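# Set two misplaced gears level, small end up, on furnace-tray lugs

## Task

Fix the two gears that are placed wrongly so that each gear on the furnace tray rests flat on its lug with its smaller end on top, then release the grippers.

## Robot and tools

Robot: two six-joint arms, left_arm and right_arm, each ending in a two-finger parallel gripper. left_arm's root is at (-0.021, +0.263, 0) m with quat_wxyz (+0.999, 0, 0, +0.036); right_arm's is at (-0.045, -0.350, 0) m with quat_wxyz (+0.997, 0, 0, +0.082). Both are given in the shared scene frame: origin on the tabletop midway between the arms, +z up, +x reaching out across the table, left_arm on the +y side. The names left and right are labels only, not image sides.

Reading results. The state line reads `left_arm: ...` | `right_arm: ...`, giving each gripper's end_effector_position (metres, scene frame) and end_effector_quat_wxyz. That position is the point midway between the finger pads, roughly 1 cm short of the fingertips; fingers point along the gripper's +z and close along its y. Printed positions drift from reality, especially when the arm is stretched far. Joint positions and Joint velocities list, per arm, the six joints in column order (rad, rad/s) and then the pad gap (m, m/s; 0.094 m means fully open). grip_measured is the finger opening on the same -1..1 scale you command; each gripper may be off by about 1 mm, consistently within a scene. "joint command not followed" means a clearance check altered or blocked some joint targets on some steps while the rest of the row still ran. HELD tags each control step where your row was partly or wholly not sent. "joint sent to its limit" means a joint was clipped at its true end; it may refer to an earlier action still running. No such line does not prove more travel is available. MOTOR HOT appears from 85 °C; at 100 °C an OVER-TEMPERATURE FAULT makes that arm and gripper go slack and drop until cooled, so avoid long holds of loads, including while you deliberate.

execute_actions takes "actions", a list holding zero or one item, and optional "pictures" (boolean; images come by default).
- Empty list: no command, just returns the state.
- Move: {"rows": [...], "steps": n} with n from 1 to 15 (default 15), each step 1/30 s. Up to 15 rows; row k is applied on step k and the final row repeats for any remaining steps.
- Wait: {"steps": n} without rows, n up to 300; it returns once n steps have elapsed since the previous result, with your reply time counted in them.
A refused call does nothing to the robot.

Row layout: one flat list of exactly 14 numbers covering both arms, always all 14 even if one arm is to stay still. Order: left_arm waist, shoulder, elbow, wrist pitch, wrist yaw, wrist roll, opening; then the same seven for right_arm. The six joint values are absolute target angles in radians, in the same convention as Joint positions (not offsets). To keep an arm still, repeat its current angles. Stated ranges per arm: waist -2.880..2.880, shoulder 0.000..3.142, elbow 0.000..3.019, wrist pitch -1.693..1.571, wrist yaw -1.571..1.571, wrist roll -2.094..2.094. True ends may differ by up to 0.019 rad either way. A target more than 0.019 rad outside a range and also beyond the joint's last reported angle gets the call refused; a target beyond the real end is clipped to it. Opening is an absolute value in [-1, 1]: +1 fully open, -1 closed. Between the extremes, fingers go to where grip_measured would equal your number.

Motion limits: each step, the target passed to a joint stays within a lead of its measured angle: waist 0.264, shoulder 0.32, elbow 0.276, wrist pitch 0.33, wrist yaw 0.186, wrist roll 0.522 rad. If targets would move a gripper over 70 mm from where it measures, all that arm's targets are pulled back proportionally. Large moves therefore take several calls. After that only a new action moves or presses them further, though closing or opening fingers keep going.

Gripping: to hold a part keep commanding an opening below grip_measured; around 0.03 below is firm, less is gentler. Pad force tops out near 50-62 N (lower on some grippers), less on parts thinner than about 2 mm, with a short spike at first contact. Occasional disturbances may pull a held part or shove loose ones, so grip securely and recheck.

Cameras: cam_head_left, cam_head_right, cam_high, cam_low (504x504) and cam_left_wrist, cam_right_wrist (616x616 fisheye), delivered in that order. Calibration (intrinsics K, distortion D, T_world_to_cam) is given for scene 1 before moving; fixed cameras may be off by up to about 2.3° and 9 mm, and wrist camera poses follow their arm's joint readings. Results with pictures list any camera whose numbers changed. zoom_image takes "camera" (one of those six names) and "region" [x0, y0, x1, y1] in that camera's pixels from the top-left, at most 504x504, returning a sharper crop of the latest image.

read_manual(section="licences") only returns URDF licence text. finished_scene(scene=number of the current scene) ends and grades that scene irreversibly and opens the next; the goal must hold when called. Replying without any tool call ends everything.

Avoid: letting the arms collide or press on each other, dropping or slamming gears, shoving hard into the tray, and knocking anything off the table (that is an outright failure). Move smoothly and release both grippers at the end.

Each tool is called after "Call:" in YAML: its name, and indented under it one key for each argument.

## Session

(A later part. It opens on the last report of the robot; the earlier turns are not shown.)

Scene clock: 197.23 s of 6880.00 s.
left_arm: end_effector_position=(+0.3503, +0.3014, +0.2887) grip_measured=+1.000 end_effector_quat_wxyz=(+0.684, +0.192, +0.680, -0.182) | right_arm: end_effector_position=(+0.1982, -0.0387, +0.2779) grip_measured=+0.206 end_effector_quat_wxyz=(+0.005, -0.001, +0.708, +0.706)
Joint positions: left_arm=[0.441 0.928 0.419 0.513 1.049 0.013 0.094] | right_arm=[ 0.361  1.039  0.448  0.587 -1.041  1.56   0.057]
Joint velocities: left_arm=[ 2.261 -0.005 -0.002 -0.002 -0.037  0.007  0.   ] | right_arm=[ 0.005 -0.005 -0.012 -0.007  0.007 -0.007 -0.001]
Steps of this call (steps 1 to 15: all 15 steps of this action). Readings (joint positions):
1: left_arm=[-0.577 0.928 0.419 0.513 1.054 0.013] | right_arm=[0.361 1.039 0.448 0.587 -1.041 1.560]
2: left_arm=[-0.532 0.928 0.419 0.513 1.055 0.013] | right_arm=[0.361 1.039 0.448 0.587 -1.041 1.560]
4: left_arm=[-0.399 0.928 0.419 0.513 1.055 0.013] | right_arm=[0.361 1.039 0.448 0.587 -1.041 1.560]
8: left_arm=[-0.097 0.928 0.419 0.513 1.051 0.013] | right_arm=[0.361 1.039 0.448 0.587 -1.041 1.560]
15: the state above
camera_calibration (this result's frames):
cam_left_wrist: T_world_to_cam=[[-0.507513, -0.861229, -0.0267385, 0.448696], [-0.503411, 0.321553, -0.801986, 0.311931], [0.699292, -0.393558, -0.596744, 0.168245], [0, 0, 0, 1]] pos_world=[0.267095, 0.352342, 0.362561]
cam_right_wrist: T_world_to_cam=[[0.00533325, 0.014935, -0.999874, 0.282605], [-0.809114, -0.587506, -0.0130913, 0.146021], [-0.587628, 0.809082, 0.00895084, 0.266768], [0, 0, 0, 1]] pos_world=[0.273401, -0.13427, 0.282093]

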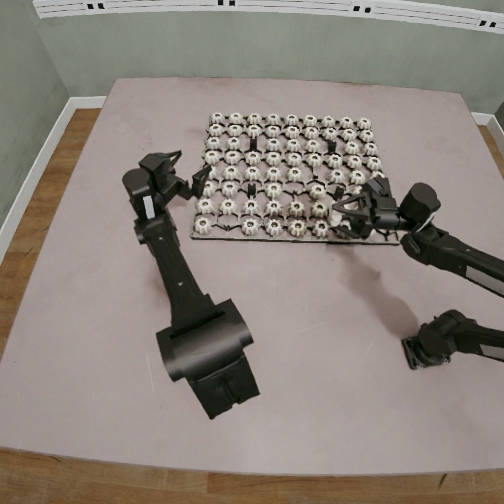

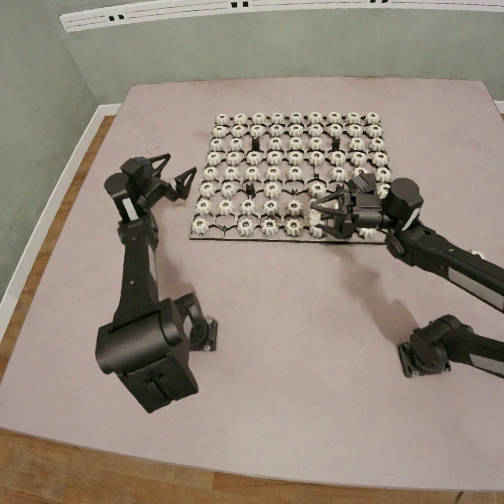

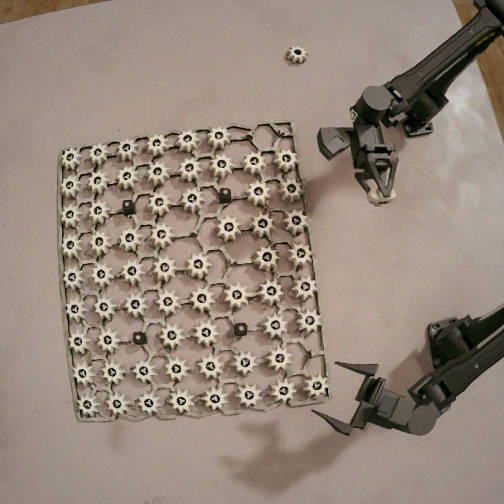

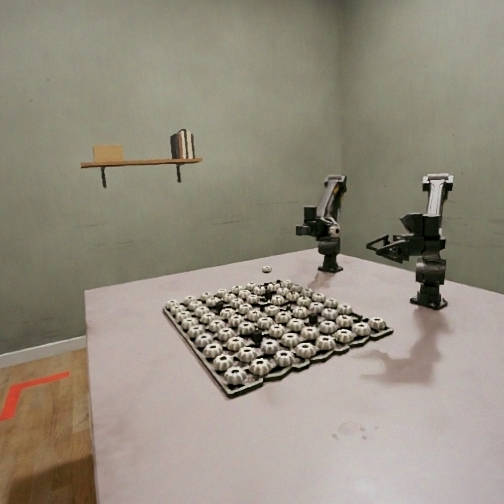

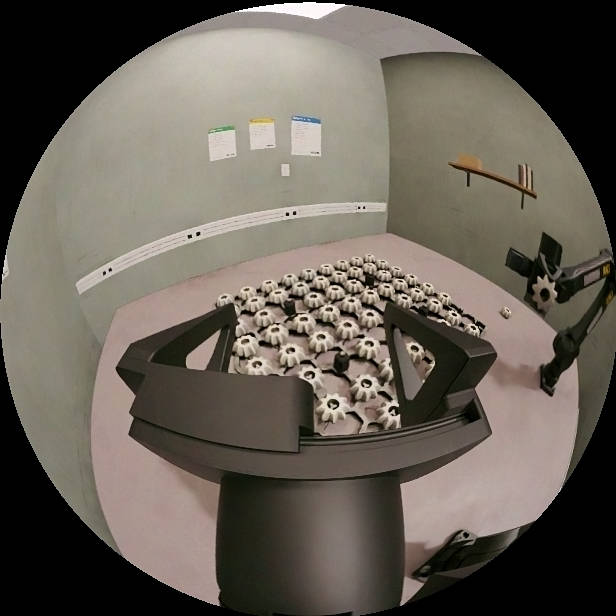

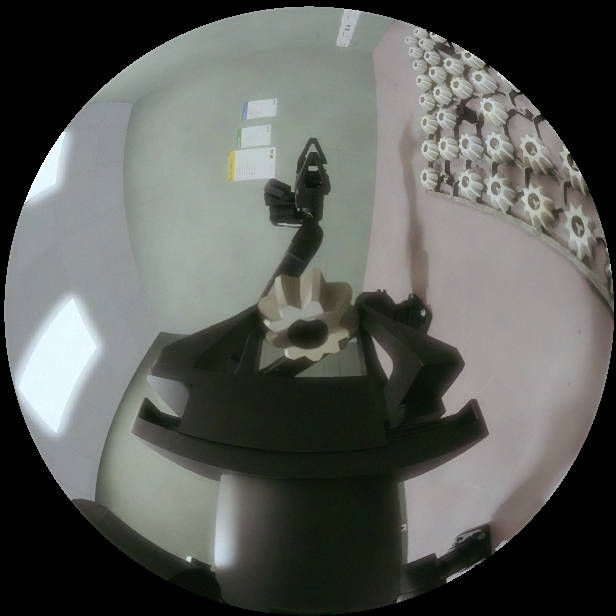

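Call:
execute_actions:
  actions:
    - {"rows":[[0.6,0.925,0.46,0.53,1.05,0,1,0.434,1.3,1.87,-1.339,0,-0.2,0.15]],"steps":15}
  pictures: false

Call:
execute_actions:
  actions:
    - {"steps":50}
  pictures: false

Call:
execute_actions:
  actions:
    - {"rows":[[0.6,0.925,0.46,0.53,1.05,0,1,0.434,2.0,1.87,-1.339,0,-0.2,0.15]],"steps":15}
  pictures: false

Call:
execute_actions:
  actions:
    - {"steps":50}

Scene clock: 211.53 s of 6880.00 s.
left_arm: end_effector_position=(+0.3392, +0.3617, +0.2887) grip_measured=+1.000 end_effector_quat_wxyz=(+0.697, +0.135, +0.693, -0.125) | right_arm: end_effector_position=(+0.3836, -0.0439, +0.1841) grip_measured=+0.206 end_effector_quat_wxyz=(+0.259, -0.006, +0.940, +0.223)
Joint positions: left_arm=[0.605 0.928 0.419 0.513 1.048 0.012 0.094] | right_arm=[ 0.432  1.377  0.995 -0.495 -0.078  0.611  0.057]
Joint velocities: left_arm=[ 0.005  0.005  0.012  0.007  0.066 -0.007  0.   ] | right_arm=[-0.015 -0.024  0.696 -1.741  0.813 -1.502 -0.   ]
Steps of this call (steps 1 to 30: the robot went on to your last target; steps 31 to 90: nothing new was sent; then 10.80 s passed at rest; steps 91 to 105: all 15 steps of this action). Readings (joint positions):
91: left_arm=[0.605 0.928 0.419 0.513 1.048 0.012] | right_arm=[0.367 1.047 0.458 0.550 -0.997 1.510]
92: left_arm=[0.605 0.928 0.419 0.513 1.048 0.012] | right_arm=[0.379 1.071 0.486 0.476 -0.932 1.445]
94: left_arm=[0.605 0.928 0.419 0.513 1.048 0.012] | right_arm=[0.405 1.162 0.575 0.318 -0.788 1.302]
98: left_arm=[0.605 0.928 0.419 0.513 1.048 0.012] | right_arm=[0.432 1.335 0.792 -0.048 -0.460 0.991]
105: the state above

Scene clock: 213.20 s of 6880.00 s.
left_arm: end_effector_position=(+0.3392, +0.3617, +0.2887) grip_measured=+1.000 end_effector_quat_wxyz=(+0.697, +0.135, +0.693, -0.125) | right_arm: end_effector_position=(+0.3703, -0.0686, +0.4782) grip_measured=+0.207 end_effector_quat_wxyz=(+0.316, -0.358, +0.876, +0.068)
Joint positions: left_arm=[0.605 0.928 0.419 0.513 1.048 0.012 0.094] | right_arm=[ 0.432  1.346  1.772 -1.338 -0.003 -0.179  0.057]
Joint velocities: left_arm=[-0.015 -0.005 -0.007 -0.002 -0.007 -0.037  0.   ] | right_arm=[-0.005 -0.083  0.188 -0.007  0.037 -0.081 -0.001]
Steps of this call (steps 1 to 50: the robot went on to your last target). Readings (joint positions):
1: left_arm=[0.605 0.928 0.419 0.513 1.048 0.012] | right_arm=[0.432 1.377 1.019 -0.553 -0.054 0.561]
2: left_arm=[0.605 0.928 0.419 0.513 1.048 0.012] | right_arm=[0.432 1.377 1.042 -0.612 -0.038 0.510]
4: left_arm=[0.605 0.928 0.419 0.513 1.048 0.012] | right_arm=[0.432 1.377 1.089 -0.727 -0.020 0.409]
8: left_arm=[0.605 0.928 0.419 0.513 1.048 0.012] | right_arm=[0.432 1.377 1.180 -0.954 -0.008 0.217]
50: the state above

Scene clock: 213.70 s of 6880.00 s.
left_arm: end_effector_position=(+0.3392, +0.3617, +0.2887) grip_measured=+1.000 end_effector_quat_wxyz=(+0.697, +0.135, +0.693, -0.125) | right_arm: end_effector_position=(+0.4634, -0.0056, +0.2300) grip_measured=+0.207 end_effector_quat_wxyz=(+0.100, -0.376, +0.921, +0.023)
Joint positions: left_arm=[0.605 0.928 0.419 0.513 1.048 0.012 0.094] | right_arm=[ 0.432  1.823  1.798 -1.34  -0.003 -0.18   0.057]
Joint velocities: left_arm=[-0.005 -0.015  0.012  0.007  0.022  0.037  0.   ] | right_arm=[ 0.005  1.48   0.012 -0.017 -0.022 -0.007 -0.   ]
Steps of this call (steps 1 to 15: all 15 steps of this action). Readings (joint positions):
1: left_arm=[0.605 0.928 0.419 0.513 1.048 0.012] | right_arm=[0.432 1.351 1.776 -1.338 -0.003 -0.180]
2: left_arm=[0.605 0.928 0.419 0.513 1.048 0.012] | right_arm=[0.432 1.358 1.787 -1.340 -0.003 -0.180]
4: left_arm=[0.605 0.928 0.419 0.513 1.048 0.012] | right_arm=[0.432 1.393 1.798 -1.340 -0.003 -0.180]
8: left_arm=[0.605 0.928 0.419 0.513 1.048 0.012] | right_arm=[0.432 1.512 1.798 -1.340 -0.003 -0.180]
15: the state above

Scene clock: 215.37 s of 6880.00 s.
left_arm: end_effector_position=(+0.3392, +0.3617, +0.2887) grip_measured=+1.000 end_effector_quat_wxyz=(+0.697, +0.135, +0.693, -0.125) | right_arm: end_effector_position=(+0.4715, -0.0012, +0.1078) grip_measured=+0.207 end_effector_quat_wxyz=(+0.000, -0.381, +0.924, -0.001)
Joint positions: left_arm=[0.605 0.928 0.419 0.513 1.048 0.012 0.094] | right_arm=[ 0.432  2.032  1.806 -1.344  0.001 -0.188  0.057]
Joint velocities: left_arm=[-0.005 -0.005  0.002  0.007 -0.022  0.095  0.   ] | right_arm=[-0.005 -0.005 -0.022 -0.002 -0.007 -0.007 -0.001]
Steps of this call (steps 1 to 45: the robot went on to your last target; steps 46 to 50: nothing new was sent). Readings (joint positions):
1: left_arm=[0.605 0.928 0.419 0.513 1.048 0.012] | right_arm=[0.432 1.874 1.798 -1.340 -0.003 -0.180]
2: left_arm=[0.605 0.928 0.419 0.513 1.048 0.012] | right_arm=[0.432 1.925 1.800 -1.340 -0.003 -0.181]
4: left_arm=[0.605 0.928 0.419 0.513 1.048 0.012] | right_arm=[0.432 2.021 1.801 -1.339 -0.002 -0.183]
8: left_arm=[0.605 0.928 0.419 0.513 1.048 0.012] | right_arm=[0.432 2.135 1.801 -1.344 0.001 -0.185]
50: the state above
All arms were judged still, so your last target was given up. Only a new action makes them travel on or press farther. Fingers that are still opening or closing keep moving.
camera_calibration (this result's frames):
cam_left_wrist: T_world_to_cam=[[-0.359003, -0.932975, -0.0259735, 0.47039], [-0.54965, 0.233829, -0.802003, 0.334325], [0.754322, -0.273645, -0.596755, 0.137766], [0, 0, 0, 1]] pos_world=[0.248713, 0.398386, 0.36256]
cam_right_wrist: T_world_to_cam=[[0.702998, -0.711025, -0.0153945, -0.325453], [-0.566582, -0.573006, 0.592156, 0.207347], [-0.429859, -0.407562, -0.805676, 0.410429], [0, 0, 0, 1]] pos_world=[0.522698, 0.0546807, 0.202881]

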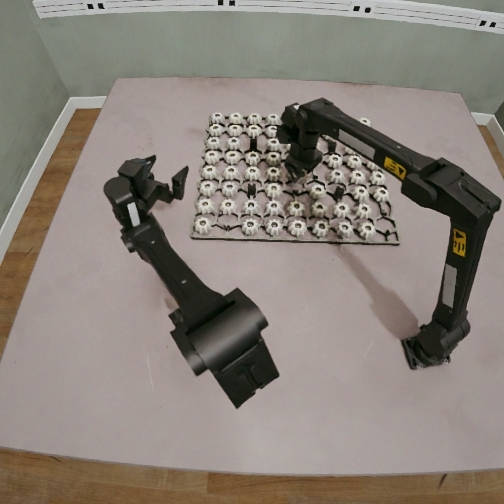

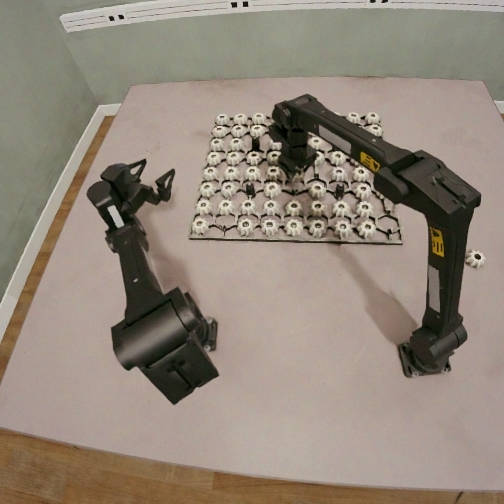

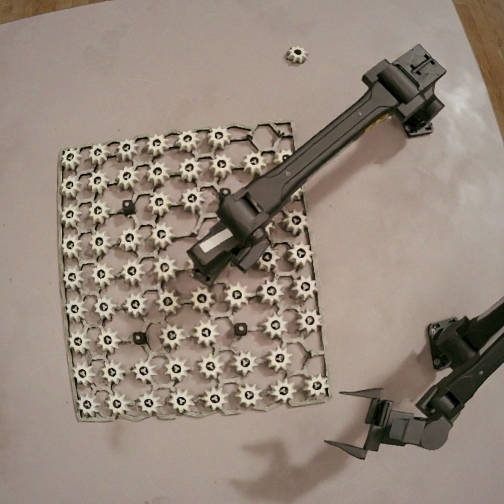

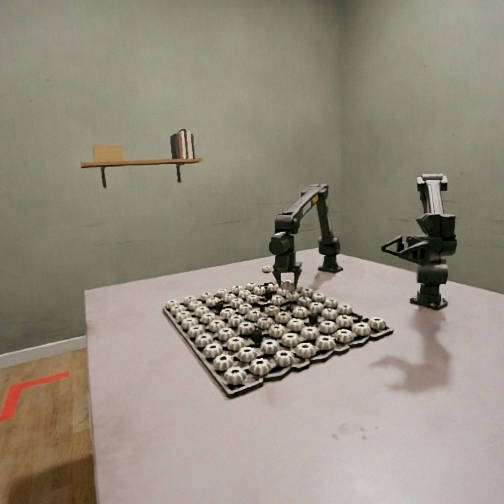

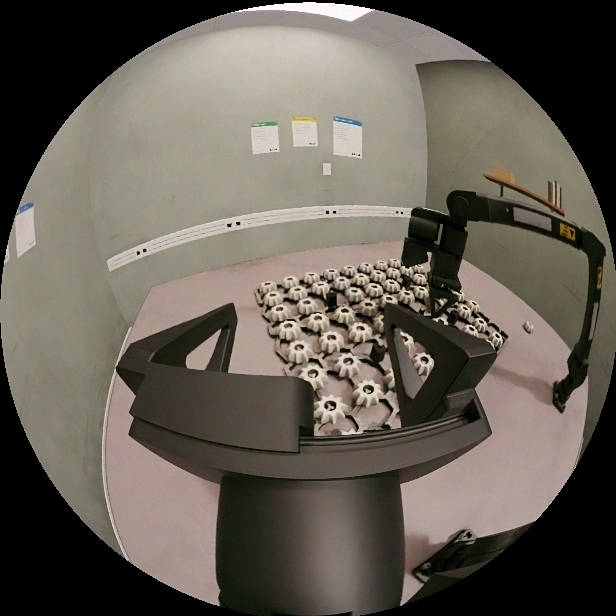

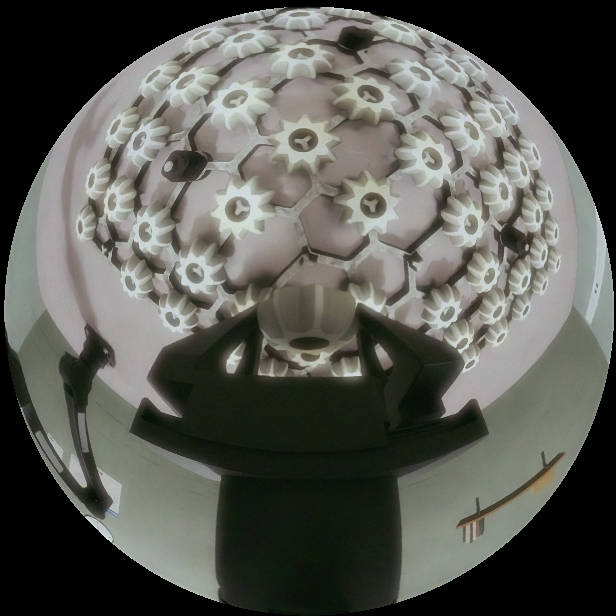

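Call:
execute_actions:
  actions:
    - {"rows":[[0.6,0.925,0.46,0.53,1.05,0,1,-0.45,1.5,1.3,-1.32,0,0,0.15]],"steps":15}
  pictures: false

Call:
execute_actions:
  actions:
    - {"steps":45}
  pictures: false

Call:
execute_actions:
  actions:
    - {"rows":[[0.6,0.925,0.46,0.53,1.05,0,1,-0.45,1.62,1.08,-1.32,0,0,0.15]],"steps":15}
  pictures: false

Call:
execute_actions:
  actions:
    - {"steps":25}
  pictures: false

Call:
execute_actions:
  actions:
    - {"rows":[[0.6,0.925,0.46,0.53,1.05,0,1,-0.45,1.65,1.08,-1.32,0,0,0.15],[0.6,0.925,0.46,0.53,1.05,0,1,-0.45,1.66,1.08,-1.32,0,0,0.15],[0.6,0.925,0.46,0.53,1.05,0,1,-0.45,1.67,1.08,-1.32,0,0,0.15],[0.6,0.925,0.46,0.53,1.05,0,1,-0.45,1.68,1.08,-1.32,0,0,0.15],[0.6,0.925,0.46,0.53,1.05,0,1,-0.45,1.69,1.08,-1.32,0,0,0.15],[0.6,0.925,0.46,0.53,1.05,0,1,-0.45,1.70,1.08,-1.32,0,0,0.15],[0.6,0.925,0.46,0.53,1.05,0,1,-0.45,1.71,1.08,-1.32,0,0,0.15],[0.6,0.925,0.46,0.53,1.05,0,1,-0.45,1.72,1.08,-1.32,0,0,0.15],[0.6,0.925,0.46,0.53,1.05,0,1,-0.45,1.73,1.08,-1.32,0,0,0.15]],"steps":15}

Scene clock: 263.00 s of 6880.00 s.
left_arm: end_effector_position=(+0.3392, +0.3617, +0.2887) grip_measured=+1.000 end_effector_quat_wxyz=(+0.697, +0.135, +0.693, -0.125) | right_arm: end_effector_position=(+0.4059, -0.2503, +0.1028) grip_measured=+0.207 end_effector_quat_wxyz=(-0.077, -0.150, +0.986, -0.003)
Joint positions: left_arm=[0.605 0.928 0.419 0.513 1.048 0.012 0.094] | right_arm=[ 0.054  1.727  1.328 -1.326 -0.004 -0.085  0.057]
Joint velocities: left_arm=[ 0.005 -0.024 -0.017 -0.002  0.022  0.007  0.   ] | right_arm=[-1.177 -0.611 -0.379 -0.002  0.081  0.154 -0.001]
Steps of this call (steps 1 to 90: nothing new was sent; then 44.13 s passed at rest; steps 91 to 105: all 15 steps of this action). Readings (joint positions):
91: left_arm=[0.605 0.928 0.419 0.513 1.048 0.012] | right_arm=[0.427 2.027 1.792 -1.338 -0.000 -0.180]
92: left_arm=[0.605 0.928 0.419 0.513 1.048 0.012] | right_arm=[0.422 2.010 1.761 -1.329 -0.003 -0.171]
94: left_arm=[0.605 0.928 0.419 0.513 1.048 0.012] | right_arm=[0.396 1.971 1.682 -1.328 -0.004 -0.154]
98: left_arm=[0.605 0.928 0.419 0.513 1.048 0.012] | right_arm=[0.302 1.881 1.515 -1.326 -0.004 -0.124]
105: the state above

Scene clock: 264.50 s of 6880.00 s.
left_arm: end_effector_position=(+0.3392, +0.3617, +0.2887) grip_measured=+1.000 end_effector_quat_wxyz=(+0.697, +0.135, +0.693, -0.125) | right_arm: end_effector_position=(+0.3818, -0.4734, +0.1798) grip_measured=+0.207 end_effector_quat_wxyz=(+0.008, +0.133, +0.991, -0.001)
Joint positions: left_arm=[0.605 0.928 0.419 0.513 1.048 0.012 0.094] | right_arm=[-0.443  1.515  1.286 -1.326 -0.    -0.012  0.057]
Joint velocities: left_arm=[-0.005 -0.015 -0.007 -0.012  0.007  0.051  0.   ] | right_arm=[ 0.005 -0.005 -0.017 -0.012  0.051 -0.007 -0.001]
Steps of this call (steps 1 to 45: the robot went on to your last target). Readings (joint positions):
1: left_arm=[0.605 0.928 0.419 0.513 1.048 0.012] | right_arm=[0.014 1.707 1.317 -1.326 -0.004 -0.080]
2: left_arm=[0.605 0.928 0.419 0.513 1.048 0.012] | right_arm=[-0.027 1.688 1.309 -1.326 -0.004 -0.075]
4: left_arm=[0.605 0.928 0.419 0.513 1.048 0.012] | right_arm=[-0.113 1.652 1.299 -1.326 -0.004 -0.067]
8: left_arm=[0.605 0.928 0.419 0.513 1.048 0.012] | right_arm=[-0.299 1.597 1.295 -1.326 -0.003 -0.051]
45: the state above
All arms were judged still, so your last target was given up. Only a new action makes them travel on or press farther. Fingers that are still opening or closing keep moving.

Scene clock: 265.00 s of 6880.00 s.
left_arm: end_effector_position=(+0.3392, +0.3617, +0.2887) grip_measured=+1.000 end_effector_quat_wxyz=(+0.697, +0.135, +0.693, -0.125) | right_arm: end_effector_position=(+0.2865, -0.4461, +0.0457) grip_measured=+0.207 end_effector_quat_wxyz=(-0.186, +0.131, +0.973, +0.028)
Joint positions: left_arm=[0.605 0.928 0.419 0.513 1.048 0.012 0.094] | right_arm=[-0.443  1.674  1.041 -1.316 -0.    -0.012  0.057]
Joint velocities: left_arm=[-0.005 -0.005  0.002 -0.017 -0.066  0.007  0.   ] | right_arm=[-0.005 -0.2   -0.012  0.007 -0.007 -0.007 -0.   ]
Steps of this call (steps 1 to 15: all 15 steps of this action). Readings (joint positions):
1: left_arm=[0.605 0.928 0.419 0.513 1.048 0.012] | right_arm=[-0.443 1.517 1.274 -1.322 -0.000 -0.012]
2: left_arm=[0.605 0.928 0.419 0.513 1.048 0.012] | right_arm=[-0.443 1.516 1.253 -1.317 -0.000 -0.012]
4: left_arm=[0.605 0.928 0.419 0.513 1.048 0.012] | right_arm=[-0.443 1.529 1.187 -1.316 -0.000 -0.012]
8: left_arm=[0.605 0.928 0.419 0.513 1.048 0.012] | right_arm=[-0.443 1.617 1.068 -1.316 -0.000 -0.012]
15: the state above

Scene clock: 265.83 s of 6880.00 s.
left_arm: end_effector_position=(+0.3392, +0.3617, +0.2887) grip_measured=+1.000 end_effector_quat_wxyz=(+0.697, +0.135, +0.693, -0.125) | right_arm: end_effector_position=(+0.2890, -0.4468, +0.0563) grip_measured=+0.207 end_effector_quat_wxyz=(-0.171, +0.131, +0.976, +0.025)
Joint positions: left_arm=[0.605 0.928 0.419 0.513 1.048 0.012 0.094] | right_arm=[-0.443  1.642  1.041 -1.316 -0.    -0.012  0.057]
Joint velocities: left_arm=[-0.005  0.005 -0.012 -0.017  0.022 -0.022  0.   ] | right_arm=[-0.005  0.015  0.002 -0.007  0.066  0.022 -0.   ]
Steps of this call (steps 1 to 25: the robot went on to your last target). Readings (joint positions):
1: left_arm=[0.605 0.928 0.419 0.513 1.048 0.012] | right_arm=[-0.443 1.667 1.041 -1.316 -0.000 -0.012]
2: left_arm=[0.605 0.928 0.419 0.513 1.048 0.012] | right_arm=[-0.443 1.660 1.041 -1.316 -0.000 -0.012]
4: left_arm=[0.605 0.928 0.419 0.513 1.048 0.012] | right_arm=[-0.443 1.649 1.041 -1.316 -0.000 -0.012]
8: left_arm=[0.605 0.928 0.419 0.513 1.048 0.012] | right_arm=[-0.443 1.642 1.041 -1.316 -0.000 -0.012]
25: the state above

Scene clock: 266.33 s of 6880.00 s.
left_arm: end_effector_position=(+0.3392, +0.3617, +0.2887) grip_measured=+1.000 end_effector_quat_wxyz=(+0.697, +0.135, +0.693, -0.125) | right_arm: end_effector_position=(+0.2791, -0.4439, +0.0205) grip_measured=+0.207 end_effector_quat_wxyz=(-0.225, +0.130, +0.965, +0.033)
Joint positions: left_arm=[0.605 0.928 0.419 0.513 1.048 0.012 0.094] | right_arm=[-0.443  1.753  1.041 -1.316 -0.    -0.012  0.057]
Joint velocities: left_arm=[ 0.015  0.005 -0.012 -0.007 -0.066  0.022  0.   ] | right_arm=[-0.005 -0.005 -0.002 -0.012  0.037 -0.037 -0.   ]
Steps of this call (steps 1 to 15: all 15 steps of this action). Readings (joint positions):
1: left_arm=[0.605 0.928 0.419 0.513 1.048 0.012] | right_arm=[-0.443 1.643 1.041 -1.316 -0.000 -0.012]
2: left_arm=[0.605 0.928 0.419 0.513 1.048 0.012] | right_arm=[-0.443 1.644 1.041 -1.316 -0.000 -0.012]
4: left_arm=[0.605 0.928 0.419 0.513 1.048 0.012] | right_arm=[-0.443 1.654 1.041 -1.316 -0.000 -0.012]
8: left_arm=[0.605 0.928 0.419 0.513 1.048 0.012] | right_arm=[-0.443 1.696 1.041 -1.316 -0.000 -0.012]
15: the state above
camera_calibration (this result's frames):
cam_left_wrist: T_world_to_cam=[[-0.359003, -0.932975, -0.0259735, 0.47039], [-0.54965, 0.233829, -0.802003, 0.334325], [0.754322, -0.273645, -0.596755, 0.137766], [0, 0, 0, 1]] pos_world=[0.248713, 0.398386, 0.36256]
cam_right_wrist: T_world_to_cam=[[-0.27533, -0.961153, -0.0194639, -0.344229], [-0.447502, 0.110219, 0.887465, 0.160415], [-0.850844, 0.253056, -0.460464, 0.480715], [0, 0, 0, 1]] pos_world=[0.386023, -0.470185, 0.0722891]

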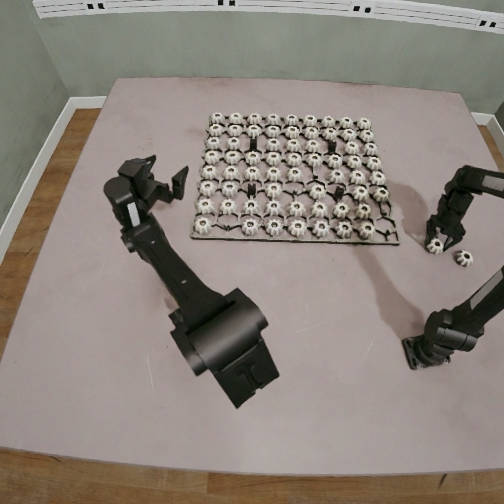

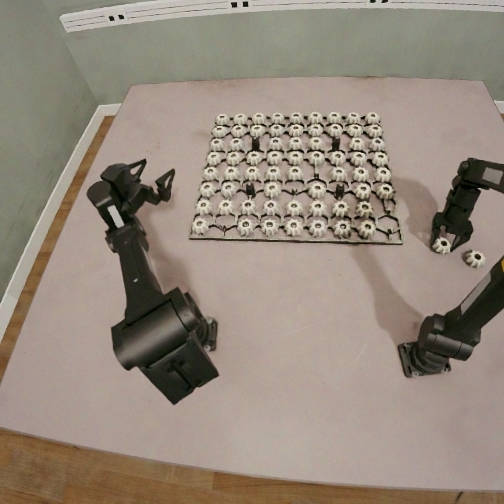

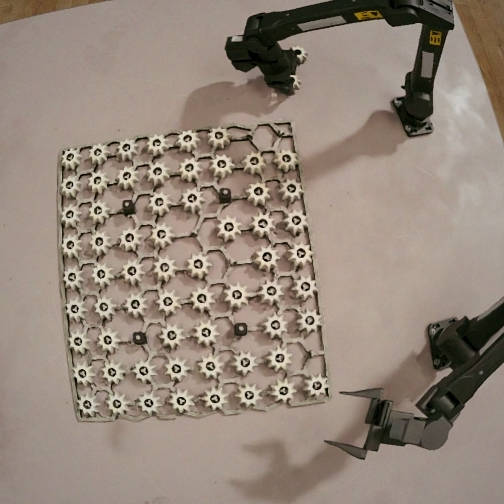

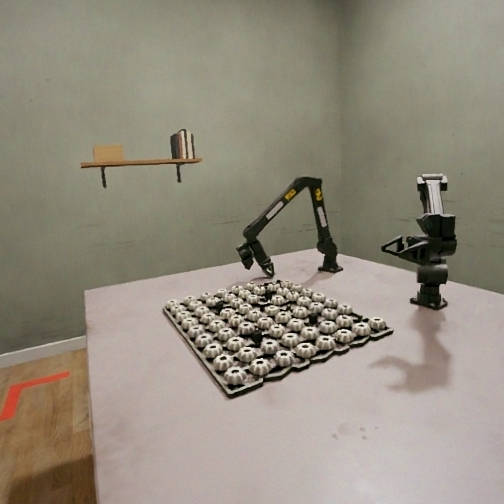

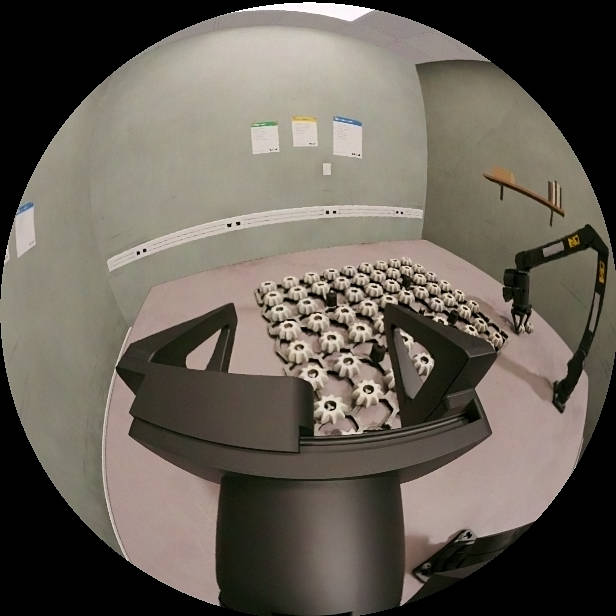

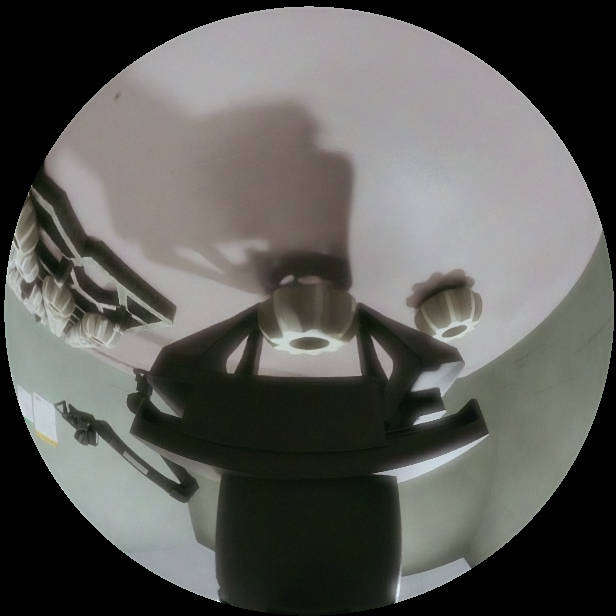

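Call:
execute_actions:
  actions:
    - {"rows":[[0.6,0.925,0.46,0.53,1.05,0,1,-0.45,1.765,1.08,-1.32,0,0,0.15]],"steps":12}
  pictures: false

Call:
execute_actions:
  actions:
    - {"rows":[[0.6,0.925,0.46,0.53,1.05,0,1,-0.45,1.765,1.08,-1.32,0,0,0.75]],"steps":12}
  pictures: false

Call:
execute_actions:
  actions:
    - {"rows":[[0.6,0.925,0.46,0.53,1.05,0,1,-0.45,1.5,1.08,-1.32,0,0,0.75]],"steps":15}
  pictures: false

Call:
execute_actions:
  actions:
    - {"rows":[[0.6,0.925,0.46,0.53,1.05,0,1,-0.45,1.31,0.87,-1.105,0,0,0.75]],"steps":15}
  pictures: false

Call:
execute_actions:
  actions:
    - {"steps":25}

Scene clock: 279.70 s of 6880.00 s.
left_arm: end_effector_position=(+0.3392, +0.3617, +0.2887) grip_measured=+1.000 end_effector_quat_wxyz=(+0.697, +0.135, +0.693, -0.125) | right_arm: end_effector_position=(+0.2771, -0.4433, +0.0146) grip_measured=+0.207 end_effector_quat_wxyz=(-0.234, +0.130, +0.963, +0.035)
Joint positions: left_arm=[0.605 0.928 0.419 0.513 1.048 0.012 0.094] | right_arm=[-0.443  1.772  1.041 -1.316 -0.    -0.012  0.057]
Joint velocities: left_arm=[ 0.005 -0.024  0.002 -0.017  0.022 -0.051  0.   ] | right_arm=[-0.005 -0.024 -0.007 -0.007  0.037  0.007  0.   ]
Steps of this call (steps 1 to 15: the robot went on to your last target; steps 16 to 90: nothing new was sent; then 9.97 s passed at rest; steps 91 to 102: all 12 steps of this action). Readings (joint positions):
91: left_arm=[0.605 0.928 0.419 0.513 1.048 0.012] | right_arm=[-0.443 1.754 1.041 -1.316 -0.000 -0.012]
92: left_arm=[0.605 0.928 0.419 0.513 1.048 0.012] | right_arm=[-0.443 1.755 1.041 -1.316 -0.000 -0.012]
94: left_arm=[0.605 0.928 0.419 0.513 1.048 0.012] | right_arm=[-0.443 1.761 1.041 -1.316 -0.000 -0.012]
98: left_arm=[0.605 0.928 0.419 0.513 1.048 0.012] | right_arm=[-0.443 1.771 1.041 -1.316 -0.000 -0.012]
102: the state above

Scene clock: 280.10 s of 6880.00 s.
left_arm: end_effector_position=(+0.3392, +0.3617, +0.2887) grip_measured=+1.000 end_effector_quat_wxyz=(+0.697, +0.135, +0.693, -0.125) | right_arm: end_effector_position=(+0.2773, -0.4434, +0.0147) grip_measured=+0.748 end_effector_quat_wxyz=(-0.233, +0.130, +0.963, +0.035)
Joint positions: left_arm=[0.605 0.928 0.419 0.513 1.048 0.012 0.094] | right_arm=[-0.443  1.772  1.041 -1.316 -0.    -0.012  0.082]
Joint velocities: left_arm=[-0.005 -0.015  0.017 -0.002  0.125 -0.022  0.   ] | right_arm=[ 0.015 -0.015  0.002  0.017 -0.037 -0.022 -0.001]
Steps of this call (steps 1 to 12: all 12 steps of this action). Readings (joint positions):
1: left_arm=[0.605 0.928 0.419 0.513 1.048 0.012] | right_arm=[-0.443 1.772 1.041 -1.316 -0.000 -0.012]
2: left_arm=[0.605 0.928 0.419 0.513 1.048 0.012] | right_arm=[-0.443 1.772 1.041 -1.316 -0.000 -0.012]
4: left_arm=[0.605 0.928 0.419 0.513 1.048 0.012] | right_arm=[-0.443 1.772 1.041 -1.316 -0.000 -0.012]
8: left_arm=[0.605 0.928 0.419 0.513 1.048 0.012] | right_arm=[-0.443 1.772 1.041 -1.316 -0.000 -0.012]
12: the state above

Scene clock: 280.60 s of 6880.00 s.
left_arm: end_effector_position=(+0.3392, +0.3617, +0.2887) grip_measured=+1.000 end_effector_quat_wxyz=(+0.697, +0.135, +0.693, -0.125) | right_arm: end_effector_position=(+0.3037, -0.4510, +0.1200) grip_measured=+0.748 end_effector_quat_wxyz=(-0.075, +0.133, +0.988, +0.011)
Joint positions: left_arm=[0.605 0.928 0.419 0.513 1.048 0.012 0.094] | right_arm=[-0.443  1.466  1.059 -1.316 -0.    -0.012  0.082]
Joint velocities: left_arm=[-0.015  0.005 -0.027 -0.007  0.051  0.007  0.   ] | right_arm=[-0.005  0.259 -0.012  0.002  0.037  0.007  0.001]
Steps of this call (steps 1 to 15: all 15 steps of this action). Readings (joint positions):
1: left_arm=[0.605 0.928 0.419 0.513 1.048 0.012] | right_arm=[-0.443 1.763 1.041 -1.316 -0.000 -0.012]
2: left_arm=[0.605 0.928 0.419 0.513 1.048 0.012] | right_arm=[-0.443 1.747 1.038 -1.316 -0.000 -0.012]
4: left_arm=[0.605 0.928 0.419 0.513 1.048 0.012] | right_arm=[-0.443 1.684 1.038 -1.316 -0.000 -0.012]
8: left_arm=[0.605 0.928 0.419 0.513 1.048 0.012] | right_arm=[-0.443 1.519 1.042 -1.316 -0.000 -0.012]
15: the state above

Scene clock: 281.10 s of 6880.00 s.
left_arm: end_effector_position=(+0.3392, +0.3617, +0.2887) grip_measured=+1.000 end_effector_quat_wxyz=(+0.697, +0.135, +0.693, -0.125) | right_arm: end_effector_position=(+0.2691, -0.4410, +0.0974) grip_measured=+0.748 end_effector_quat_wxyz=(-0.005, +0.133, +0.991, +0.001)
Joint positions: left_arm=[0.605 0.928 0.419 0.513 1.048 0.012 0.094] | right_arm=[-0.443  1.305  0.842 -1.118 -0.    -0.012  0.082]
Joint velocities: left_arm=[-0.005 -0.015 -0.007  0.002 -0.081 -0.007  0.   ] | right_arm=[-0.005 -0.005 -0.017  0.012 -0.081  0.022 -0.   ]
Steps of this call (steps 1 to 15: all 15 steps of this action). Readings (joint positions):
1: left_arm=[0.605 0.928 0.419 0.513 1.048 0.012] | right_arm=[-0.443 1.462 1.037 -1.274 -0.000 -0.012]
2: left_arm=[0.605 0.928 0.419 0.513 1.048 0.012] | right_arm=[-0.443 1.438 0.986 -1.200 -0.000 -0.012]
4: left_arm=[0.605 0.928 0.419 0.513 1.048 0.012] | right_arm=[-0.443 1.376 0.889 -1.144 -0.000 -0.012]
8: left_arm=[0.605 0.928 0.419 0.513 1.048 0.012] | right_arm=[-0.443 1.311 0.842 -1.134 -0.000 -0.012]
15: the state above

Scene clock: 281.93 s of 6880.00 s.
left_arm: end_effector_position=(+0.3392, +0.3617, +0.2887) grip_measured=+1.000 end_effector_quat_wxyz=(+0.697, +0.135, +0.693, -0.125) | right_arm: end_effector_position=(+0.2691, -0.4410, +0.0974) grip_measured=+0.748 end_effector_quat_wxyz=(-0.005, +0.133, +0.991, +0.001)
Joint positions: left_arm=[0.605 0.928 0.419 0.513 1.048 0.012 0.094] | right_arm=[-0.443  1.305  0.842 -1.118 -0.    -0.012  0.082]
Joint velocities: left_arm=[-0.015  0.005  0.002 -0.002 -0.051  0.007  0.   ] | right_arm=[-0.005 -0.005 -0.007 -0.017  0.037 -0.037  0.001]
Steps of this call (steps 1 to 15: the robot went on to your last target; steps 16 to 25: nothing new was sent). Readings (joint positions):
1: left_arm=[0.605 0.928 0.419 0.513 1.048 0.012] | right_arm=[-0.443 1.305 0.842 -1.118 -0.000 -0.012]
2: left_arm=[0.605 0.928 0.419 0.513 1.048 0.012] | right_arm=[-0.443 1.305 0.842 -1.118 -0.000 -0.012]
4: left_arm=[0.605 0.928 0.419 0.513 1.048 0.012] | right_arm=[-0.443 1.305 0.842 -1.118 -0.000 -0.012]
8: left_arm=[0.605 0.928 0.419 0.513 1.048 0.012] | right_arm=[-0.443 1.305 0.842 -1.118 -0.000 -0.012]
25: the state above
All arms were judged still, so your last target was given up. Only a new action makes them travel on or press farther. Fingers that are still opening or closing keep moving.
camera_calibration (this result's frames):
cam_left_wrist: T_world_to_cam=[[-0.359003, -0.932975, -0.0259735, 0.47039], [-0.54965, 0.233829, -0.802003, 0.334325], [0.754322, -0.273645, -0.596755, 0.137766], [0, 0, 0, 1]] pos_world=[0.248713, 0.398386, 0.36256]
cam_right_wrist: T_world_to_cam=[[-0.267333, -0.963452, -0.0171033, -0.346118], [-0.772964, 0.203812, 0.600823, 0.244108], [-0.575378, 0.17384, -0.799199, 0.43074], [0, 0, 0, 1]] pos_world=[0.343996, -0.4581, 0.191662]

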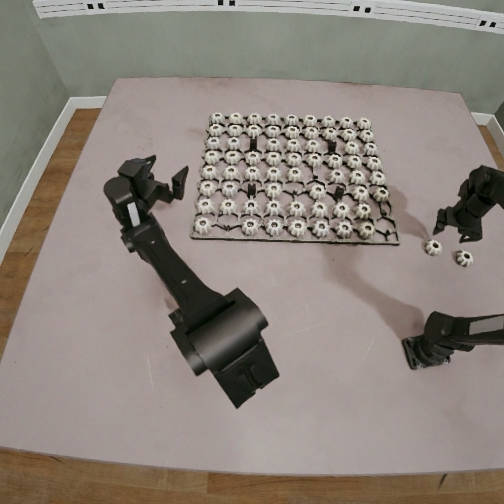

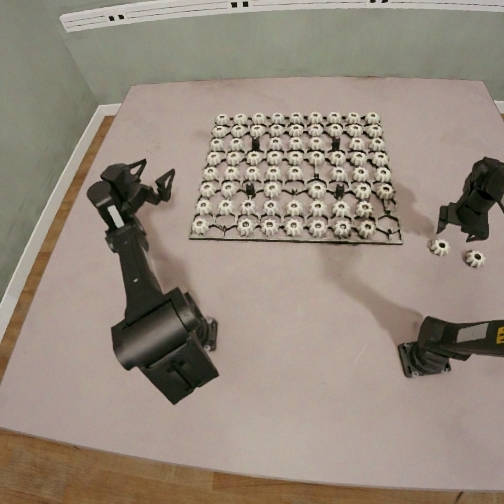

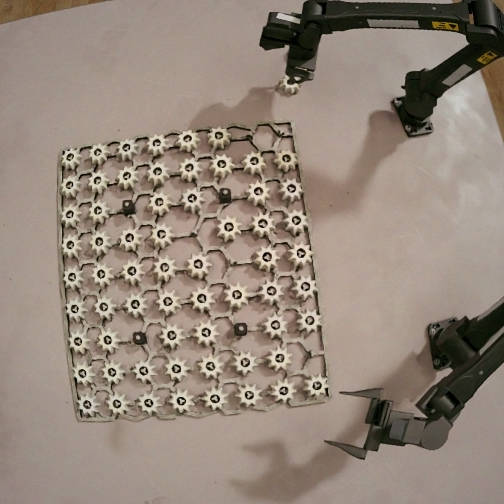

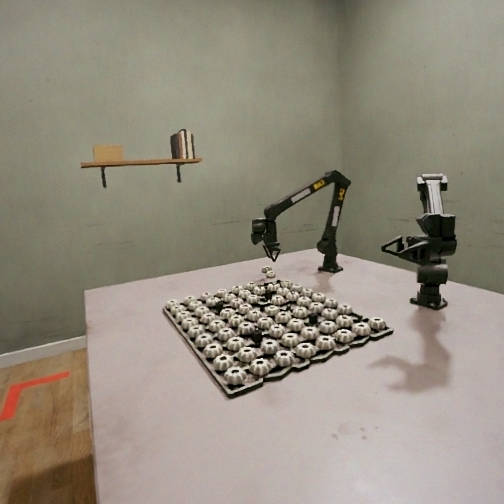

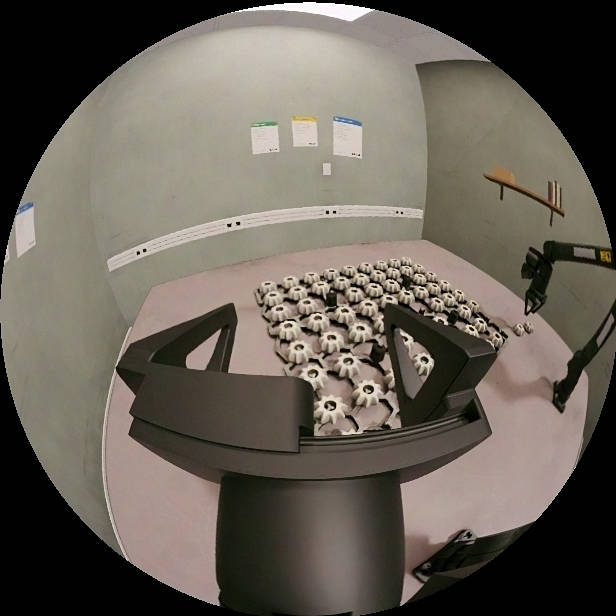

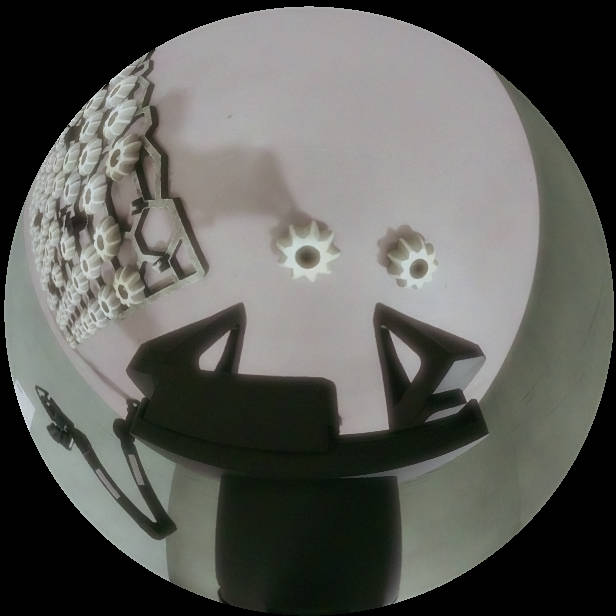

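Call:
execute_actions:
  actions:
    - {"rows":[[0.6,0.925,0.46,0.53,1.05,0,1,-0.43,1.45,0.745,-0.835,0,0,0.75]],"steps":15}
  pictures: false

Call:
execute_actions:
  actions:
    - {"steps":20}

Scene clock: 294.87 s of 6880.00 s.
left_arm: end_effector_position=(+0.3392, +0.3617, +0.2887) grip_measured=+1.000 end_effector_quat_wxyz=(+0.697, +0.135, +0.693, -0.125) | right_arm: end_effector_position=(+0.2730, -0.4397, +0.0135) grip_measured=+0.748 end_effector_quat_wxyz=(-0.004, +0.130, +0.992, +0.000)
Joint positions: left_arm=[0.605 0.928 0.419 0.513 1.048 0.012 0.094] | right_arm=[-0.436  1.461  0.73  -0.847  0.    -0.012  0.082]
Joint velocities: left_arm=[-0.015  0.005 -0.002 -0.012 -0.11   0.022  0.   ] | right_arm=[-0.005 -0.054  0.012  0.002 -0.125 -0.007  0.002]
Steps of this call (steps 1 to 90: nothing new was sent; then 9.43 s passed at rest; steps 91 to 105: all 15 steps of this action). Readings (joint positions):
91: left_arm=[0.605 0.928 0.419 0.513 1.048 0.012] | right_arm=[-0.443 1.311 0.831 -1.077 -0.000 -0.012]
92: left_arm=[0.605 0.928 0.419 0.513 1.048 0.012] | right_arm=[-0.442 1.322 0.811 -0.994 -0.000 -0.012]
94: left_arm=[0.605 0.928 0.419 0.513 1.048 0.012] | right_arm=[-0.440 1.379 0.779 -0.892 -0.000 -0.012]
98: left_arm=[0.605 0.928 0.419 0.513 1.048 0.012] | right_arm=[-0.437 1.478 0.736 -0.854 -0.000 -0.012]
105: the state above

Scene clock: 295.53 s of 6880.00 s.
left_arm: end_effector_position=(+0.3392, +0.3617, +0.2887) grip_measured=+1.000 end_effector_quat_wxyz=(+0.697, +0.135, +0.693, -0.125) | right_arm: end_effector_position=(+0.2731, -0.4397, +0.0137) grip_measured=+0.748 end_effector_quat_wxyz=(-0.003, +0.130, +0.992, +0.000)
Joint positions: left_arm=[0.605 0.928 0.419 0.513 1.048 0.012 0.094] | right_arm=[-0.436  1.461  0.73  -0.847  0.    -0.012  0.082]
Joint velocities: left_arm=[-0.005 -0.015 -0.002  0.002  0.022  0.037  0.   ] | right_arm=[-0.015  0.005 -0.012 -0.007 -0.037  0.007  0.   ]
Steps of this call (steps 1 to 15: the robot went on to your last target; steps 16 to 20: nothing new was sent). Readings (joint positions):
1: left_arm=[0.605 0.928 0.419 0.513 1.048 0.012] | right_arm=[-0.436 1.461 0.730 -0.847 0.000 -0.012]
2: left_arm=[0.605 0.928 0.419 0.513 1.048 0.012] | right_arm=[-0.436 1.461 0.730 -0.847 0.000 -0.012]
4: left_arm=[0.605 0.928 0.419 0.513 1.048 0.012] | right_arm=[-0.436 1.461 0.730 -0.847 0.000 -0.012]
8: left_arm=[0.605 0.928 0.419 0.513 1.048 0.012] | right_arm=[-0.436 1.461 0.730 -0.847 0.000 -0.012]
20: the state above
All arms were judged still, so your last target was given up. Only a new action makes them travel on or press farther. Fingers that are still opening or closing keep moving.
camera_calibration (this result's frames):
cam_left_wrist: T_world_to_cam=[[-0.359003, -0.932975, -0.0259735, 0.47039], [-0.54965, 0.233829, -0.802003, 0.334325], [0.754322, -0.273645, -0.596755, 0.137766], [0, 0, 0, 1]] pos_world=[0.248713, 0.398386, 0.36256]
cam_right_wrist: T_world_to_cam=[[-0.260273, -0.965398, -0.0162987, -0.347984], [-0.77672, 0.199318, 0.597477, 0.296282], [-0.573554, 0.168166, -0.80172, 0.362999], [0, 0, 0, 1]] pos_world=[0.347757, -0.456041, 0.10833]

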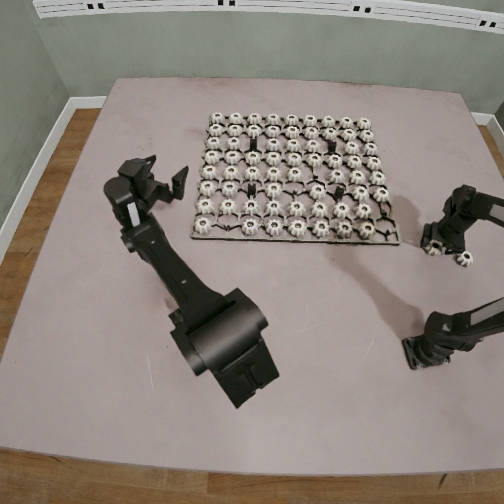

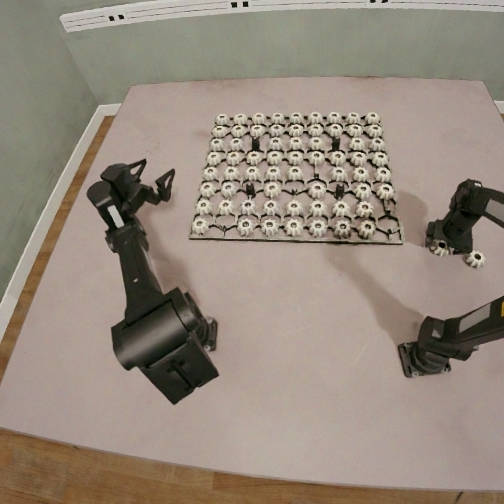

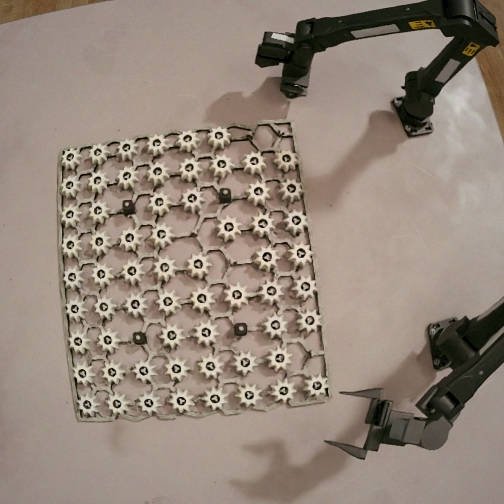

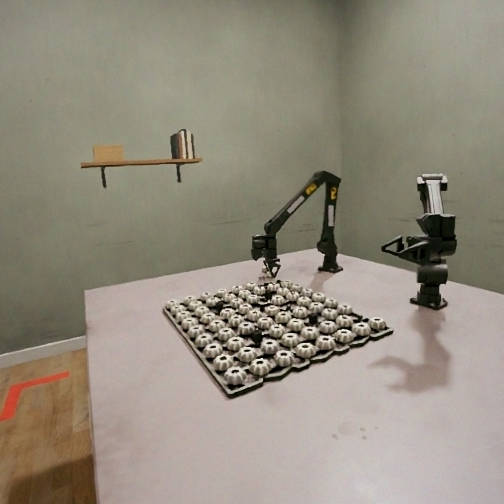

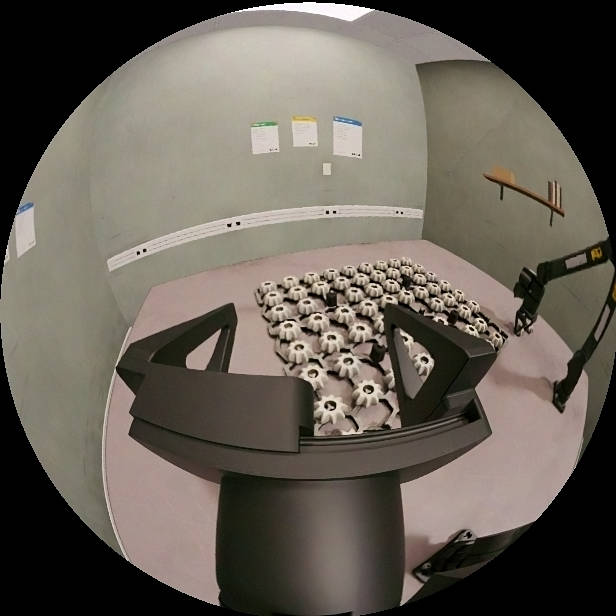

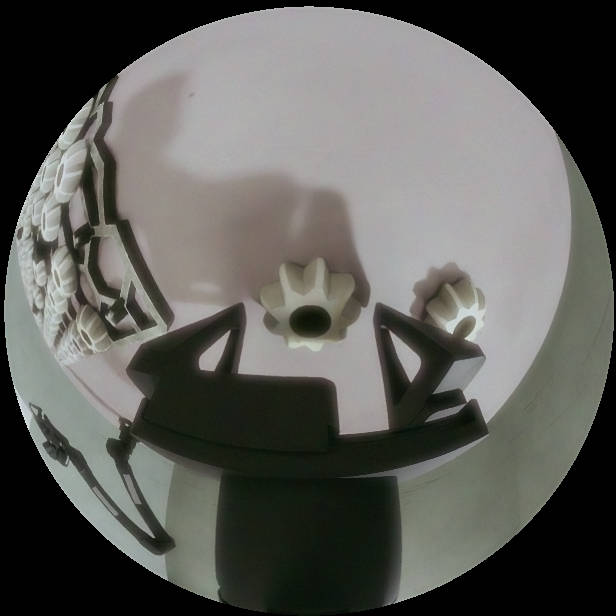

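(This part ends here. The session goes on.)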